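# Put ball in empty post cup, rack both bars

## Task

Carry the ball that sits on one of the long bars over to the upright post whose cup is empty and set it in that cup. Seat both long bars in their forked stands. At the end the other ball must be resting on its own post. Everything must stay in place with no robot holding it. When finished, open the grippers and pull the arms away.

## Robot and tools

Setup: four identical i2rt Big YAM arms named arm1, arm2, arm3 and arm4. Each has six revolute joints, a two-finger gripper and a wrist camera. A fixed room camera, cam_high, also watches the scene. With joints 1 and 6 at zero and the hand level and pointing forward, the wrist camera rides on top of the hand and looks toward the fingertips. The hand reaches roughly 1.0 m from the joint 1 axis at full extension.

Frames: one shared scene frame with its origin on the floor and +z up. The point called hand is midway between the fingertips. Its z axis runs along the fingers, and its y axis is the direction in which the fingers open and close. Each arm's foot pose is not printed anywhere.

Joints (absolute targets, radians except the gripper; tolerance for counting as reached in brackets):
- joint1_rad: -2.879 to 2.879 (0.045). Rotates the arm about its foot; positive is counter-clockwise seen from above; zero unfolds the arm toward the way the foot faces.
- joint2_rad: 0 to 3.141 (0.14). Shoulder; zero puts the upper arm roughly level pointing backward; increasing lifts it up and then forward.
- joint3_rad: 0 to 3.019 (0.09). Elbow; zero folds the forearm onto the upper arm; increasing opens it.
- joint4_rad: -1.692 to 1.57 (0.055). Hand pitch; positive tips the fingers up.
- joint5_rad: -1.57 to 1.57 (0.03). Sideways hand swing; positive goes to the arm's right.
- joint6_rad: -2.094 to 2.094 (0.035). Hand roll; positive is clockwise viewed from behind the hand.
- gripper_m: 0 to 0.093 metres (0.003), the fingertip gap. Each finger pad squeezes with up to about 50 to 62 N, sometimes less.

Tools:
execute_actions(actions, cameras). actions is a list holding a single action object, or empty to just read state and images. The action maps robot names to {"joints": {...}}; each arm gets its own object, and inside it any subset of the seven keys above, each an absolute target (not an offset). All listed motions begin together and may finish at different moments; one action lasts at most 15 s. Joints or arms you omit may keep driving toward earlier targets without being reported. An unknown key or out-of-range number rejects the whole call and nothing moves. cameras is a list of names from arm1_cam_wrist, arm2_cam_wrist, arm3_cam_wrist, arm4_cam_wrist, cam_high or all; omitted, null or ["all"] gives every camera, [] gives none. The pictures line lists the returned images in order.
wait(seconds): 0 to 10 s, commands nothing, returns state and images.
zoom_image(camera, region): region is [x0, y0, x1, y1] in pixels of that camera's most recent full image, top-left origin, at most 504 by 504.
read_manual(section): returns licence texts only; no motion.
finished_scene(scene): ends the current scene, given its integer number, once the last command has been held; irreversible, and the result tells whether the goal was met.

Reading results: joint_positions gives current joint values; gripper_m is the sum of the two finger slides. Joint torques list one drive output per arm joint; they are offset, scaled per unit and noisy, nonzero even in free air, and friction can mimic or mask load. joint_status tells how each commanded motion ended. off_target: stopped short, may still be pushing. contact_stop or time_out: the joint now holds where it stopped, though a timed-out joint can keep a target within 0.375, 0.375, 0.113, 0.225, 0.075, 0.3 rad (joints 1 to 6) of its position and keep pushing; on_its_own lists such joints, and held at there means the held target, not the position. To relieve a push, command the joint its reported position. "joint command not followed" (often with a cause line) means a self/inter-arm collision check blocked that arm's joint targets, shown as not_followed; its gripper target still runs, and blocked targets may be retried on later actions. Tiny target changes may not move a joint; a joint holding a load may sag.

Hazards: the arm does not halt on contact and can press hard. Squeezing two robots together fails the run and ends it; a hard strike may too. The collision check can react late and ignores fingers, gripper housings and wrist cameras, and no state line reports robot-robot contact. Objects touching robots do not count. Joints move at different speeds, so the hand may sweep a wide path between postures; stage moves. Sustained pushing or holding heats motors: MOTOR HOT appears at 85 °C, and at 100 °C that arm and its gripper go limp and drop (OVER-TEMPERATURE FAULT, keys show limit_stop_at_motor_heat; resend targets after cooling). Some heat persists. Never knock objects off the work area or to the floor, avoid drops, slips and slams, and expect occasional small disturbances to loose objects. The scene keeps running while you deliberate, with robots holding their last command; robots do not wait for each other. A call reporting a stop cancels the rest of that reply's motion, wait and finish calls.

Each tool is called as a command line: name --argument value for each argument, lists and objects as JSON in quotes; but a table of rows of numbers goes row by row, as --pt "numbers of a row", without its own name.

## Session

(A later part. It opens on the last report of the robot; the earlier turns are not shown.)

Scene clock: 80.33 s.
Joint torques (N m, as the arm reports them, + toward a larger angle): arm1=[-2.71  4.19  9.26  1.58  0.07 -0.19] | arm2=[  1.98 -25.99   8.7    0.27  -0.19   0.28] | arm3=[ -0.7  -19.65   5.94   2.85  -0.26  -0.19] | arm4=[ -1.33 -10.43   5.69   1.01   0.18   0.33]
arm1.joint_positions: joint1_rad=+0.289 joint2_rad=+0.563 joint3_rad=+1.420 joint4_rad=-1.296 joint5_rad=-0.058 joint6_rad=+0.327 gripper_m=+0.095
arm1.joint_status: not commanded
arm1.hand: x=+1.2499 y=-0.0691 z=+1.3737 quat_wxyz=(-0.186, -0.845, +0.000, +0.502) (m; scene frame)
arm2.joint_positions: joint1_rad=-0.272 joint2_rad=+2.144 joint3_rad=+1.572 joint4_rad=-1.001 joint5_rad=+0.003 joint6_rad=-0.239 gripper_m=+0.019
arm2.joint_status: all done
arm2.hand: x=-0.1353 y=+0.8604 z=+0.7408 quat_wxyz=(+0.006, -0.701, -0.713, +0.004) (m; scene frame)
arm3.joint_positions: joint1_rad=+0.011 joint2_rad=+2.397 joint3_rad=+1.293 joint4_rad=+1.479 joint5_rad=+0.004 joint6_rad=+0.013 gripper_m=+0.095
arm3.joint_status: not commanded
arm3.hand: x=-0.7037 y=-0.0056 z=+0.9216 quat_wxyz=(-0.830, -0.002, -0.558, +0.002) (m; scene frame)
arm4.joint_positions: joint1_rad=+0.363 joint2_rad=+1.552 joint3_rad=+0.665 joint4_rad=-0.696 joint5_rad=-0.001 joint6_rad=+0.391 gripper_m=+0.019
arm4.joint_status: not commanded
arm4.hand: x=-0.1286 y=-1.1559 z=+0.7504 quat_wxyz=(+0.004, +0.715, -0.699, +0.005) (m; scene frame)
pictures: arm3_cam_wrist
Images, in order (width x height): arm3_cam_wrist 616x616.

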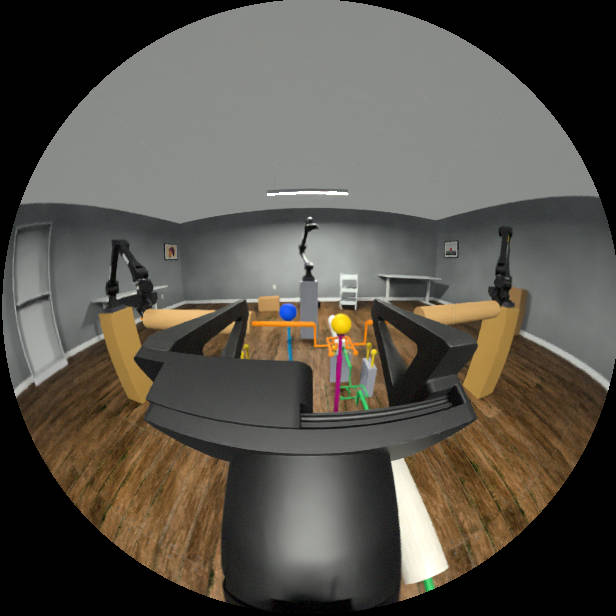

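execute_actions --actions '[{"arm2":{"joints":{"joint1_rad":-0.19,"joint6_rad":-0.15,"joint2_rad":2.09,"joint3_rad":1.55,"joint4_rad":-0.99}},"arm4":{"joints":{"joint1_rad":0.213,"joint6_rad":0.263,"joint2_rad":1.485,"joint3_rad":0.63}}}]' --cameras '[]'

execute_actions --actions '[{"arm2":{"joints":{"joint1_rad":-0.035,"joint6_rad":0.01,"joint2_rad":2.07,"joint3_rad":1.53}},"arm4":{"joints":{"joint1_rad":-0.15,"joint6_rad":-0.1,"joint2_rad":1.465,"joint3_rad":0.605}}}]' --cameras '["cam_high"]'

execute_actions --actions '[{"arm2":{"joints":{"joint2_rad":1.92,"joint3_rad":1.585,"joint4_rad":-1.19}},"arm4":{"joints":{"joint2_rad":1.32,"joint3_rad":0.765,"joint4_rad":-0.98}}}]' --cameras '[]'

execute_actions --actions '[{"arm2":{"joints":{"joint1_rad":0.176,"joint6_rad":0.221,"joint2_rad":1.975,"joint3_rad":1.645}},"arm4":{"joints":{"joint1_rad":-0.441,"joint6_rad":-0.391,"joint2_rad":1.39,"joint3_rad":0.83}}}]' --cameras '[]'

execute_actions --actions '[{"arm2":{"joints":{"joint1_rad":0.426,"joint6_rad":0.471,"joint2_rad":2.13,"joint3_rad":1.89,"joint4_rad":-1.28}},"arm4":{"joints":{"joint1_rad":-0.803,"joint6_rad":-0.753,"joint2_rad":1.61,"joint3_rad":1.09,"joint4_rad":-1.01}}}]' --cameras '[]'

execute_actions --actions '[{"arm2":{"joints":{"joint2_rad":2.33,"joint3_rad":1.75,"joint4_rad":-0.96}},"arm4":{"joints":{"joint2_rad":1.94,"joint3_rad":0.955,"joint4_rad":-0.555}}}]' --cameras '[]'

execute_actions --actions '[{"arm2":{"joints":{"joint1_rad":0.462,"joint6_rad":0.507,"joint2_rad":2.33,"joint3_rad":1.49,"joint4_rad":-0.70}},"arm4":{"joints":{"joint1_rad":-0.677,"joint6_rad":-0.627,"joint2_rad":2.16,"joint3_rad":1.115,"joint4_rad":-0.485}}}]' --cameras '[]'

execute_actions --actions '[{"arm2":{"joints":{"joint1_rad":0.51,"joint6_rad":0.55,"joint2_rad":2.375,"joint3_rad":1.305,"joint4_rad":-0.47}},"arm4":{"joints":{"joint1_rad":-0.575,"joint6_rad":-0.525,"joint2_rad":2.375,"joint3_rad":1.32,"joint4_rad":-0.473}}}]' --cameras '["cam_high"]'

Scene clock: 106.33 s.
Joint torques (N m, as the arm reports them, + toward a larger angle): arm1=[-2.72  4.19  9.27  1.59  0.07 -0.19] | arm2=[  0.71 -26.4    8.52   0.01  -0.17   0.11] | arm3=[ -0.91 -19.8    5.96   2.89  -0.28  -0.17] | arm4=[ -1.72 -10.02   6.14   0.81   0.01   0.23]
arm1.joint_positions: joint1_rad=+0.289 joint2_rad=+0.563 joint3_rad=+1.420 joint4_rad=-1.296 joint5_rad=-0.058 joint6_rad=+0.327 gripper_m=+0.095
arm1.joint_status: not commanded
arm1.hand: x=+1.2499 y=-0.0691 z=+1.3737 quat_wxyz=(-0.186, -0.845, +0.000, +0.502) (m; scene frame)
arm2.joint_positions: joint1_rad=-0.182 joint2_rad=+2.129 joint3_rad=+1.538 joint4_rad=-0.985 joint5_rad=+0.002 joint6_rad=-0.153 gripper_m=+0.019
arm2.joint_status: all done
arm2.hand: x=-0.0803 y=+0.8593 z=+0.7385 quat_wxyz=(+0.007, -0.700, -0.714, +0.003) (m; scene frame)
arm3.joint_positions: joint1_rad=+0.011 joint2_rad=+2.397 joint3_rad=+1.293 joint4_rad=+1.479 joint5_rad=+0.004 joint6_rad=+0.013 gripper_m=+0.095
arm3.joint_status: not commanded
arm3.hand: x=-0.7037 y=-0.0056 z=+0.9216 quat_wxyz=(-0.830, -0.002, -0.558, +0.002) (m; scene frame)
arm4.joint_positions: joint1_rad=+0.214 joint2_rad=+1.510 joint3_rad=+0.619 joint4_rad=-0.691 joint5_rad=+0.002 joint6_rad=+0.246 gripper_m=+0.019
arm4.joint_status: all done
arm4.hand: x=-0.0787 y=-1.1561 z=+0.7516 quat_wxyz=(+0.003, +0.713, -0.701, +0.005) (m; scene frame)
pictures: none
No camera images: the call's "cameras" was empty. Leave "cameras" out to get every camera's image.

Scene clock: 107.47 s.
Joint torques (N m, as the arm reports them, + toward a larger angle): arm1=[-2.72  4.19  9.27  1.6   0.07 -0.19] | arm2=[ -0.54 -25.88   8.58  -0.09  -0.06   0.1 ] | arm3=[ -0.49 -19.67   5.95   2.82  -0.27  -0.15] | arm4=[ -2.02 -10.59   6.01   0.75  -0.16   0.24]
arm1.joint_positions: joint1_rad=+0.289 joint2_rad=+0.563 joint3_rad=+1.420 joint4_rad=-1.296 joint5_rad=-0.058 joint6_rad=+0.327 gripper_m=+0.095
arm1.joint_status: not commanded
arm1.hand: x=+1.2499 y=-0.0691 z=+1.3737 quat_wxyz=(-0.186, -0.845, +0.000, +0.502) (m; scene frame)
arm2.joint_positions: joint1_rad=-0.021 joint2_rad=+2.106 joint3_rad=+1.518 joint4_rad=-0.983 joint5_rad=-0.001 joint6_rad=+0.007 gripper_m=+0.019
arm2.joint_status: all done
arm2.hand: x=+0.0161 y=+0.8593 z=+0.7436 quat_wxyz=(+0.005, -0.700, -0.715, +0.003) (m; scene frame)
arm3.joint_positions: joint1_rad=+0.011 joint2_rad=+2.397 joint3_rad=+1.293 joint4_rad=+1.479 joint5_rad=+0.004 joint6_rad=+0.013 gripper_m=+0.095
arm3.joint_status: not commanded
arm3.hand: x=-0.7037 y=-0.0056 z=+0.9216 quat_wxyz=(-0.830, -0.002, -0.558, +0.002) (m; scene frame)
arm4.joint_positions: joint1_rad=-0.145 joint2_rad=+1.489 joint3_rad=+0.596 joint4_rad=-0.687 joint5_rad=+0.004 joint6_rad=-0.118 gripper_m=+0.019
arm4.joint_status: all done
arm4.hand: x=+0.0291 y=-1.1557 z=+0.7518 quat_wxyz=(+0.003, +0.715, -0.699, +0.004) (m; scene frame)
pictures: cam_high
Images, in order (width x height): cam_high 896x504.

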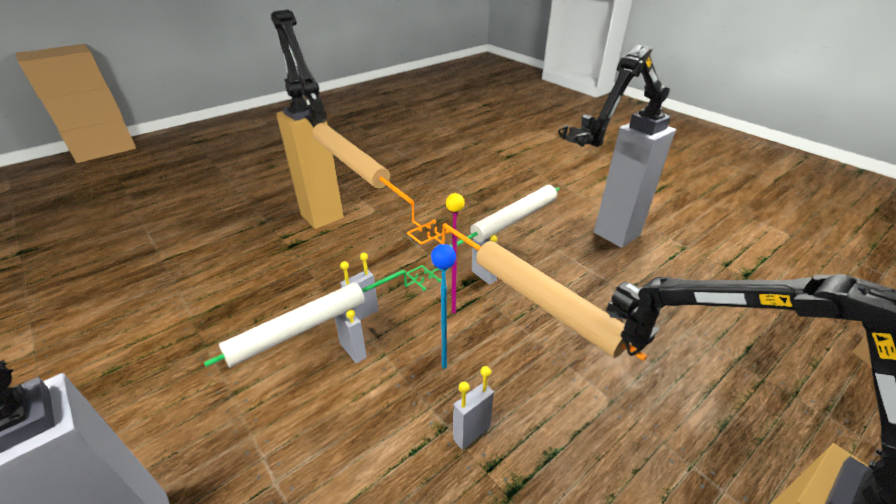

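Scene clock: 108.57 s.
Joint torques (N m, as the arm reports them, + toward a larger angle): arm1=[-2.75  4.19  9.27  1.59  0.07 -0.19] | arm2=[ -0.09 -21.26  11.69  -0.25  -0.05   0.09] | arm3=[ -0.75 -19.62   5.9    2.87  -0.25  -0.16] | arm4=[-2.37 -8.31 10.14 -0.58 -0.12  0.32]
arm1.joint_positions: joint1_rad=+0.289 joint2_rad=+0.563 joint3_rad=+1.420 joint4_rad=-1.296 joint5_rad=-0.058 joint6_rad=+0.327 gripper_m=+0.095
arm1.joint_status: not commanded
arm1.hand: x=+1.2499 y=-0.0691 z=+1.3737 quat_wxyz=(-0.186, -0.845, +0.000, +0.502) (m; scene frame)
arm2.joint_positions: joint1_rad=-0.021 joint2_rad=+1.924 joint3_rad=+1.544 joint4_rad=-1.178 joint5_rad=+0.000 joint6_rad=+0.006 gripper_m=+0.019
arm2.joint_status: all done
arm2.hand: x=+0.0169 y=+0.8756 z=+0.8551 quat_wxyz=(-0.001, -0.699, -0.715, +0.008) (m; scene frame)
arm3.joint_positions: joint1_rad=+0.011 joint2_rad=+2.397 joint3_rad=+1.293 joint4_rad=+1.479 joint5_rad=+0.004 joint6_rad=+0.013 gripper_m=+0.095
arm3.joint_status: not commanded
arm3.hand: x=-0.7037 y=-0.0056 z=+0.9216 quat_wxyz=(-0.830, -0.002, -0.558, +0.002) (m; scene frame)
arm4.joint_positions: joint1_rad=-0.145 joint2_rad=+1.330 joint3_rad=+0.718 joint4_rad=-0.954 joint5_rad=+0.004 joint6_rad=-0.120 gripper_m=+0.019
arm4.joint_status: all done
arm4.hand: x=+0.0306 y=-1.1402 z=+0.8309 quat_wxyz=(-0.002, +0.716, -0.698, +0.000) (m; scene frame)
pictures: none
No camera images: the call's "cameras" was empty. Leave "cameras" out to get every camera's image.

Scene clock: 109.73 s.
Joint torques (N m, as the arm reports them, + toward a larger angle): arm1=[-2.74  4.18  9.26  1.59  0.07 -0.19] | arm2=[  0.1  -23.15  11.7   -0.22  -0.01   0.06] | arm3=[ -1.04 -20.     5.99   2.87  -0.27  -0.19] | arm4=[ -1.76 -10.32   9.59   0.13   0.06   0.19]
arm1.joint_positions: joint1_rad=+0.289 joint2_rad=+0.563 joint3_rad=+1.420 joint4_rad=-1.296 joint5_rad=-0.058 joint6_rad=+0.327 gripper_m=+0.095
arm1.joint_status: not commanded
arm1.hand: x=+1.2499 y=-0.0691 z=+1.3737 quat_wxyz=(-0.186, -0.845, +0.000, +0.502) (m; scene frame)
arm2.joint_positions: joint1_rad=+0.185 joint2_rad=+1.987 joint3_rad=+1.602 joint4_rad=-1.181 joint5_rad=-0.001 joint6_rad=+0.223 gripper_m=+0.019
arm2.joint_status: all done
arm2.hand: x=+0.1379 y=+0.8736 z=+0.8390 quat_wxyz=(+0.002, -0.703, -0.711, +0.005) (m; scene frame)
arm3.joint_positions: joint1_rad=+0.011 joint2_rad=+2.397 joint3_rad=+1.293 joint4_rad=+1.479 joint5_rad=+0.004 joint6_rad=+0.013 gripper_m=+0.095
arm3.joint_status: not commanded
arm3.hand: x=-0.7037 y=-0.0056 z=+0.9216 quat_wxyz=(-0.830, -0.002, -0.558, +0.002) (m; scene frame)
arm4.joint_positions: joint1_rad=-0.439 joint2_rad=+1.405 joint3_rad=+0.791 joint4_rad=-0.972 joint5_rad=+0.000 joint6_rad=-0.402 gripper_m=+0.019
arm4.joint_status: all done
arm4.hand: x=+0.1273 y=-1.1404 z=+0.8310 quat_wxyz=(+0.008, +0.712, -0.702, +0.003) (m; scene frame)
pictures: none
No camera images: the call's "cameras" was empty. Leave "cameras" out to get every camera's image.

Scene clock: 110.97 s.
Joint torques (N m, as the arm reports them, + toward a larger angle): arm1=[-2.71  4.19  9.26  1.6   0.07 -0.19] | arm2=[ -0.35 -26.61  12.43  -0.28  -0.02   0.07] | arm3=[ -0.69 -19.86   5.98   2.91  -0.28  -0.17] | arm4=[ -1.56 -13.61   8.95   0.45  -0.29   0.23]
arm1.joint_positions: joint1_rad=+0.289 joint2_rad=+0.563 joint3_rad=+1.420 joint4_rad=-1.296 joint5_rad=-0.058 joint6_rad=+0.327 gripper_m=+0.095
arm1.joint_status: not commanded
arm1.hand: x=+1.2499 y=-0.0691 z=+1.3737 quat_wxyz=(-0.186, -0.845, +0.000, +0.502) (m; scene frame)
arm2.joint_positions: joint1_rad=+0.438 joint2_rad=+2.148 joint3_rad=+1.841 joint4_rad=-1.271 joint5_rad=+0.000 joint6_rad=+0.473 gripper_m=+0.019
arm2.joint_status: all done
arm2.hand: x=+0.3030 y=+0.8774 z=+0.8261 quat_wxyz=(+0.008, -0.702, -0.712, +0.003) (m; scene frame)
arm3.joint_positions: joint1_rad=+0.011 joint2_rad=+2.397 joint3_rad=+1.293 joint4_rad=+1.479 joint5_rad=+0.004 joint6_rad=+0.013 gripper_m=+0.095
arm3.joint_status: not commanded
arm3.hand: x=-0.7037 y=-0.0056 z=+0.9216 quat_wxyz=(-0.830, -0.002, -0.558, +0.002) (m; scene frame)
arm4.joint_positions: joint1_rad=-0.799 joint2_rad=+1.631 joint3_rad=+1.062 joint4_rad=-1.010 joint5_rad=+0.006 joint6_rad=-0.765 gripper_m=+0.019
arm4.joint_status: all done
arm4.hand: x=+0.2955 y=-1.1344 z=+0.8343 quat_wxyz=(+0.005, +0.713, -0.701, +0.003) (m; scene frame)
pictures: none
No camera images: the call's "cameras" was empty. Leave "cameras" out to get every camera's image.

Scene clock: 112.17 s.
Joint torques (N m, as the arm reports them, + toward a larger angle): arm1=[-2.73  4.2   9.26  1.59  0.07 -0.2 ] | arm2=[  1.16 -29.28   8.28  -0.4   -0.23   0.19] | arm3=[ -0.51 -20.01   5.96   2.88  -0.26  -0.19] | arm4=[ -2.96 -16.79   4.37   0.97  -0.09   0.24]
arm1.joint_positions: joint1_rad=+0.289 joint2_rad=+0.563 joint3_rad=+1.420 joint4_rad=-1.296 joint5_rad=-0.058 joint6_rad=+0.327 gripper_m=+0.095
arm1.joint_status: not commanded
arm1.hand: x=+1.2499 y=-0.0691 z=+1.3737 quat_wxyz=(-0.186, -0.845, +0.000, +0.502) (m; scene frame)
arm2.joint_positions: joint1_rad=+0.425 joint2_rad=+2.368 joint3_rad=+1.738 joint4_rad=-0.946 joint5_rad=+0.006 joint6_rad=+0.460 gripper_m=+0.019
arm2.joint_status: all done
arm2.hand: x=+0.2929 y=+0.8736 z=+0.6521 quat_wxyz=(+0.008, -0.702, -0.712, +0.006) (m; scene frame)
arm3.joint_positions: joint1_rad=+0.011 joint2_rad=+2.397 joint3_rad=+1.293 joint4_rad=+1.479 joint5_rad=+0.004 joint6_rad=+0.013 gripper_m=+0.095
arm3.joint_status: not commanded
arm3.hand: x=-0.7037 y=-0.0056 z=+0.9216 quat_wxyz=(-0.830, -0.002, -0.558, +0.002) (m; scene frame)
arm4.joint_positions: joint1_rad=-0.795 joint2_rad=+1.977 joint3_rad=+0.954 joint4_rad=-0.570 joint5_rad=+0.003 joint6_rad=-0.764 gripper_m=+0.019
arm4.joint_status: all done
arm4.hand: x=+0.2902 y=-1.1366 z=+0.6611 quat_wxyz=(+0.012, +0.714, -0.700, +0.001) (m; scene frame)
pictures: none
No camera images: the call's "cameras" was empty. Leave "cameras" out to get every camera's image.

Scene clock: 113.23 s.
Joint torques (N m, as the arm reports them, + toward a larger angle): arm1=[-2.72  4.21  9.26  1.59  0.07 -0.19] | arm2=[  0.97 -25.82   6.37   0.41  -0.21   0.21] | arm3=[ -0.69 -19.79   5.94   2.86  -0.27  -0.17] | arm4=[ -2.38 -17.85   5.99   0.48   0.05   0.1 ]
arm1.joint_positions: joint1_rad=+0.289 joint2_rad=+0.563 joint3_rad=+1.420 joint4_rad=-1.296 joint5_rad=-0.058 joint6_rad=+0.327 gripper_m=+0.095
arm1.joint_status: not commanded
arm1.hand: x=+1.2499 y=-0.0691 z=+1.3737 quat_wxyz=(-0.186, -0.845, +0.000, +0.502) (m; scene frame)
arm2.joint_positions: joint1_rad=+0.461 joint2_rad=+2.353 joint3_rad=+1.484 joint4_rad=-0.702 joint5_rad=+0.006 joint6_rad=+0.495 gripper_m=+0.019
arm2.joint_status: all done
arm2.hand: x=+0.2816 y=+0.9402 z=+0.5907 quat_wxyz=(+0.005, -0.702, -0.712, +0.007) (m; scene frame)
arm3.joint_positions: joint1_rad=+0.011 joint2_rad=+2.397 joint3_rad=+1.293 joint4_rad=+1.479 joint5_rad=+0.004 joint6_rad=+0.013 gripper_m=+0.095
arm3.joint_status: not commanded
arm3.hand: x=-0.7037 y=-0.0056 z=+0.9216 quat_wxyz=(-0.830, -0.002, -0.558, +0.002) (m; scene frame)
arm4.joint_positions: joint1_rad=-0.666 joint2_rad=+2.189 joint3_rad=+1.088 joint4_rad=-0.486 joint5_rad=-0.001 joint6_rad=-0.632 gripper_m=+0.019
arm4.joint_status: all done
arm4.hand: x=+0.2687 y=-1.0704 z=+0.5945 quat_wxyz=(+0.009, +0.713, -0.701, +0.001) (m; scene frame)
pictures: none
No camera images: the call's "cameras" was empty. Leave "cameras" out to get every camera's image.

Scene clock: 114.33 s.
Joint torques (N m, as the arm reports them, + toward a larger angle): arm1=[-2.72  4.17  9.26  1.59  0.07 -0.19] | arm2=[  1.47 -22.41   4.98   0.39  -0.15   0.17] | arm3=[ -0.74 -19.94   5.91   3.    -0.26  -0.17] | arm4=[ -2.16 -19.58   5.75   0.49   0.05   0.11]
arm1.joint_positions: joint1_rad=+0.289 joint2_rad=+0.563 joint3_rad=+1.420 joint4_rad=-1.296 joint5_rad=-0.058 joint6_rad=+0.327 gripper_m=+0.095
arm1.joint_status: not commanded
arm1.hand: x=+1.2499 y=-0.0691 z=+1.3737 quat_wxyz=(-0.186, -0.845, +0.000, +0.502) (m; scene frame)
arm2.joint_positions: joint1_rad=+0.507 joint2_rad=+2.388 joint3_rad=+1.293 joint4_rad=-0.475 joint5_rad=+0.004 joint6_rad=+0.542 gripper_m=+0.019
arm2.joint_status: all done
arm2.hand: x=+0.2707 y=+1.0083 z=+0.5319 quat_wxyz=(+0.004, -0.702, -0.712, +0.006) (m; scene frame)
arm3.joint_positions: joint1_rad=+0.011 joint2_rad=+2.397 joint3_rad=+1.293 joint4_rad=+1.479 joint5_rad=+0.004 joint6_rad=+0.013 gripper_m=+0.095
arm3.joint_status: not commanded
arm3.hand: x=-0.7037 y=-0.0056 z=+0.9216 quat_wxyz=(-0.830, -0.002, -0.558, +0.002) (m; scene frame)
arm4.joint_positions: joint1_rad=-0.565 joint2_rad=+2.402 joint3_rad=+1.295 joint4_rad=-0.475 joint5_rad=+0.000 joint6_rad=-0.530 gripper_m=+0.019
arm4.joint_status: all done
arm4.hand: x=+0.2540 y=-1.0020 z=+0.5294 quat_wxyz=(+0.006, +0.712, -0.702, +0.001) (m; scene frame)
pictures: cam_high
Images, in order (width x height): cam_high 896x504.

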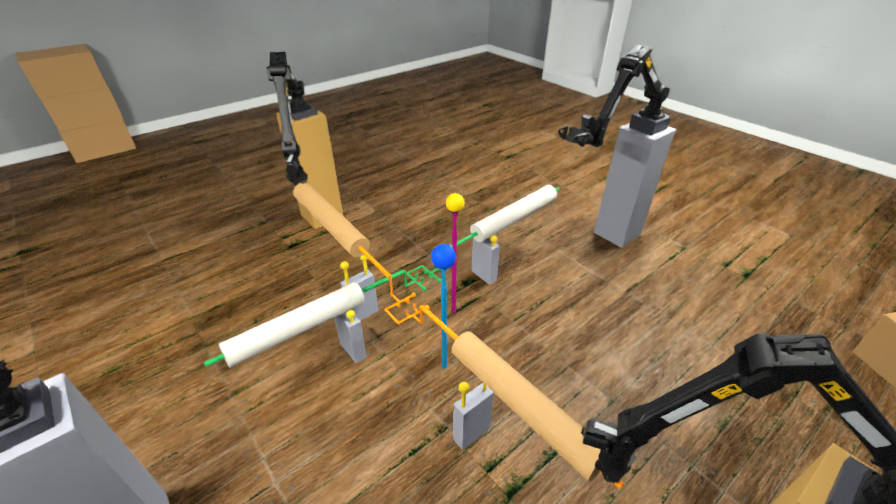

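execute_actions --actions '[{"arm2":{"joints":{"joint2_rad":2.575,"joint3_rad":1.415,"joint4_rad":-0.38}},"arm4":{"joints":{"joint1_rad":-0.582,"joint2_rad":2.585,"joint3_rad":1.42,"joint4_rad":-0.38}}}]' --cameras '[]'

execute_actions --actions '[{"arm2":{"joints":{"gripper_m":0.093}},"arm4":{"joints":{"gripper_m":0.093}}}]' --cameras '[]'

execute_actions --actions '[{"arm2":{"joints":{"joint2_rad":2.1,"joint3_rad":1.15,"joint4_rad":-0.74}},"arm4":{"joints":{"joint2_rad":2.10,"joint3_rad":1.15,"joint4_rad":-0.74}}}]' --cameras '["cam_high"]'

Scene clock: 123.23 s.
Joint torques (N m, as the arm reports them, + toward a larger angle): arm1=[-2.71  4.17  9.26  1.59  0.07 -0.19] | arm2=[  1.47 -23.76   4.42   0.24  -0.1    0.15] | arm3=[ -0.62 -20.15   5.9    2.91  -0.25  -0.2 ] | arm4=[ -2.14 -20.02   4.3    0.35  -0.08   0.27]
arm1.joint_positions: joint1_rad=+0.289 joint2_rad=+0.563 joint3_rad=+1.420 joint4_rad=-1.296 joint5_rad=-0.058 joint6_rad=+0.327 gripper_m=+0.095
arm1.joint_status: not commanded
arm1.hand: x=+1.2499 y=-0.0691 z=+1.3737 quat_wxyz=(-0.186, -0.845, +0.000, +0.502) (m; scene frame)
arm2.joint_positions: joint1_rad=+0.510 joint2_rad=+2.588 joint3_rad=+1.403 joint4_rad=-0.379 joint5_rad=+0.002 joint6_rad=+0.543 gripper_m=+0.019
arm2.joint_status: all done
arm2.hand: x=+0.2738 y=+1.0047 z=+0.4493 quat_wxyz=(+0.001, -0.702, -0.713, +0.006) (m; scene frame)
arm3.joint_positions: joint1_rad=+0.011 joint2_rad=+2.397 joint3_rad=+1.293 joint4_rad=+1.479 joint5_rad=+0.004 joint6_rad=+0.013 gripper_m=+0.095
arm3.joint_status: not commanded
arm3.hand: x=-0.7037 y=-0.0056 z=+0.9216 quat_wxyz=(-0.830, -0.002, -0.558, +0.002) (m; scene frame)
arm4.joint_positions: joint1_rad=-0.578 joint2_rad=+2.608 joint3_rad=+1.403 joint4_rad=-0.377 joint5_rad=+0.003 joint6_rad=-0.545 gripper_m=+0.019
arm4.joint_status: all done
arm4.hand: x=+0.2604 y=-1.0046 z=+0.4435 quat_wxyz=(+0.006, +0.713, -0.701, +0.003) (m; scene frame)
pictures: none
No camera images: the call's "cameras" was empty. Leave "cameras" out to get every camera's image.

Scene clock: 123.93 s.
Joint torques (N m, as the arm reports them, + toward a larger angle): arm1=[-2.73  4.19  9.26  1.59  0.07 -0.19] | arm2=[  1.32 -23.07   4.4    0.21  -0.09   0.14] | arm3=[ -0.6  -19.96   5.86   2.88  -0.26  -0.2 ] | arm4=[ -1.99 -18.93   4.62   0.33  -0.1    0.2 ]
arm1.joint_positions: joint1_rad=+0.289 joint2_rad=+0.563 joint3_rad=+1.420 joint4_rad=-1.296 joint5_rad=-0.058 joint6_rad=+0.327 gripper_m=+0.095
arm1.joint_status: not commanded
arm1.hand: x=+1.2499 y=-0.0691 z=+1.3737 quat_wxyz=(-0.186, -0.845, +0.000, +0.502) (m; scene frame)
arm2.joint_positions: joint1_rad=+0.510 joint2_rad=+2.584 joint3_rad=+1.403 joint4_rad=-0.379 joint5_rad=+0.002 joint6_rad=+0.543 gripper_m=+0.093
arm2.joint_status: all done
arm2.hand: x=+0.2749 y=+1.0030 z=+0.4512 quat_wxyz=(-0.001, -0.702, -0.713, +0.006) (m; scene frame)
arm3.joint_positions: joint1_rad=+0.011 joint2_rad=+2.397 joint3_rad=+1.293 joint4_rad=+1.479 joint5_rad=+0.004 joint6_rad=+0.013 gripper_m=+0.095
arm3.joint_status: not commanded
arm3.hand: x=-0.7037 y=-0.0056 z=+0.9216 quat_wxyz=(-0.830, -0.002, -0.558, +0.002) (m; scene frame)
arm4.joint_positions: joint1_rad=-0.578 joint2_rad=+2.592 joint3_rad=+1.403 joint4_rad=-0.377 joint5_rad=+0.003 joint6_rad=-0.534 gripper_m=+0.093
arm4.joint_status: all done
arm4.hand: x=+0.2639 y=-0.9982 z=+0.4513 quat_wxyz=(-0.002, +0.710, -0.705, +0.000) (m; scene frame)
pictures: none
No camera images: the call's "cameras" was empty. Leave "cameras" out to get every camera's image.

Scene clock: 125.33 s.
Joint torques (N m, as the arm reports them, + toward a larger angle): arm1=[-2.73  4.18  9.26  1.59  0.07 -0.19] | arm2=[  1.32 -15.92   5.52  -0.42  -0.09   0.14] | arm3=[ -0.45 -19.88   5.92   2.88  -0.27  -0.16] | arm4=[ -1.87 -15.16   4.4    0.05  -0.09   0.2 ]
arm1.joint_positions: joint1_rad=+0.289 joint2_rad=+0.563 joint3_rad=+1.420 joint4_rad=-1.296 joint5_rad=-0.058 joint6_rad=+0.327 gripper_m=+0.095
arm1.joint_status: not commanded
arm1.hand: x=+1.2499 y=-0.0691 z=+1.3737 quat_wxyz=(-0.186, -0.845, +0.000, +0.502) (m; scene frame)
arm2.joint_positions: joint1_rad=+0.510 joint2_rad=+2.072 joint3_rad=+1.148 joint4_rad=-0.730 joint5_rad=+0.002 joint6_rad=+0.543 gripper_m=+0.093
arm2.joint_status: all done
arm2.hand: x=+0.2488 y=+1.0484 z=+0.6577 quat_wxyz=(+0.045, -0.701, -0.712, -0.005) (m; scene frame)
arm3.joint_positions: joint1_rad=+0.011 joint2_rad=+2.397 joint3_rad=+1.293 joint4_rad=+1.479 joint5_rad=+0.004 joint6_rad=+0.013 gripper_m=+0.095
arm3.joint_status: not commanded
arm3.hand: x=-0.7037 y=-0.0056 z=+0.9216 quat_wxyz=(-0.830, -0.002, -0.558, +0.002) (m; scene frame)
arm4.joint_positions: joint1_rad=-0.578 joint2_rad=+2.089 joint3_rad=+1.155 joint4_rad=-0.730 joint5_rad=+0.002 joint6_rad=-0.534 gripper_m=+0.093
arm4.joint_status: all done
arm4.hand: x=+0.2383 y=-1.0423 z=+0.6551 quat_wxyz=(+0.046, +0.709, -0.704, +0.013) (m; scene frame)
pictures: cam_high
Images, in order (width x height): cam_high 896x504.

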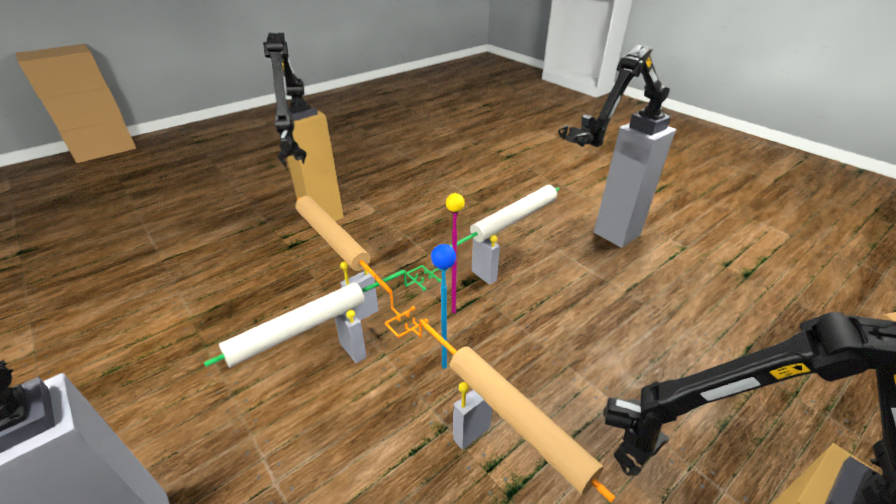

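finished_scene --scene 2

The scene is finished: the task was done.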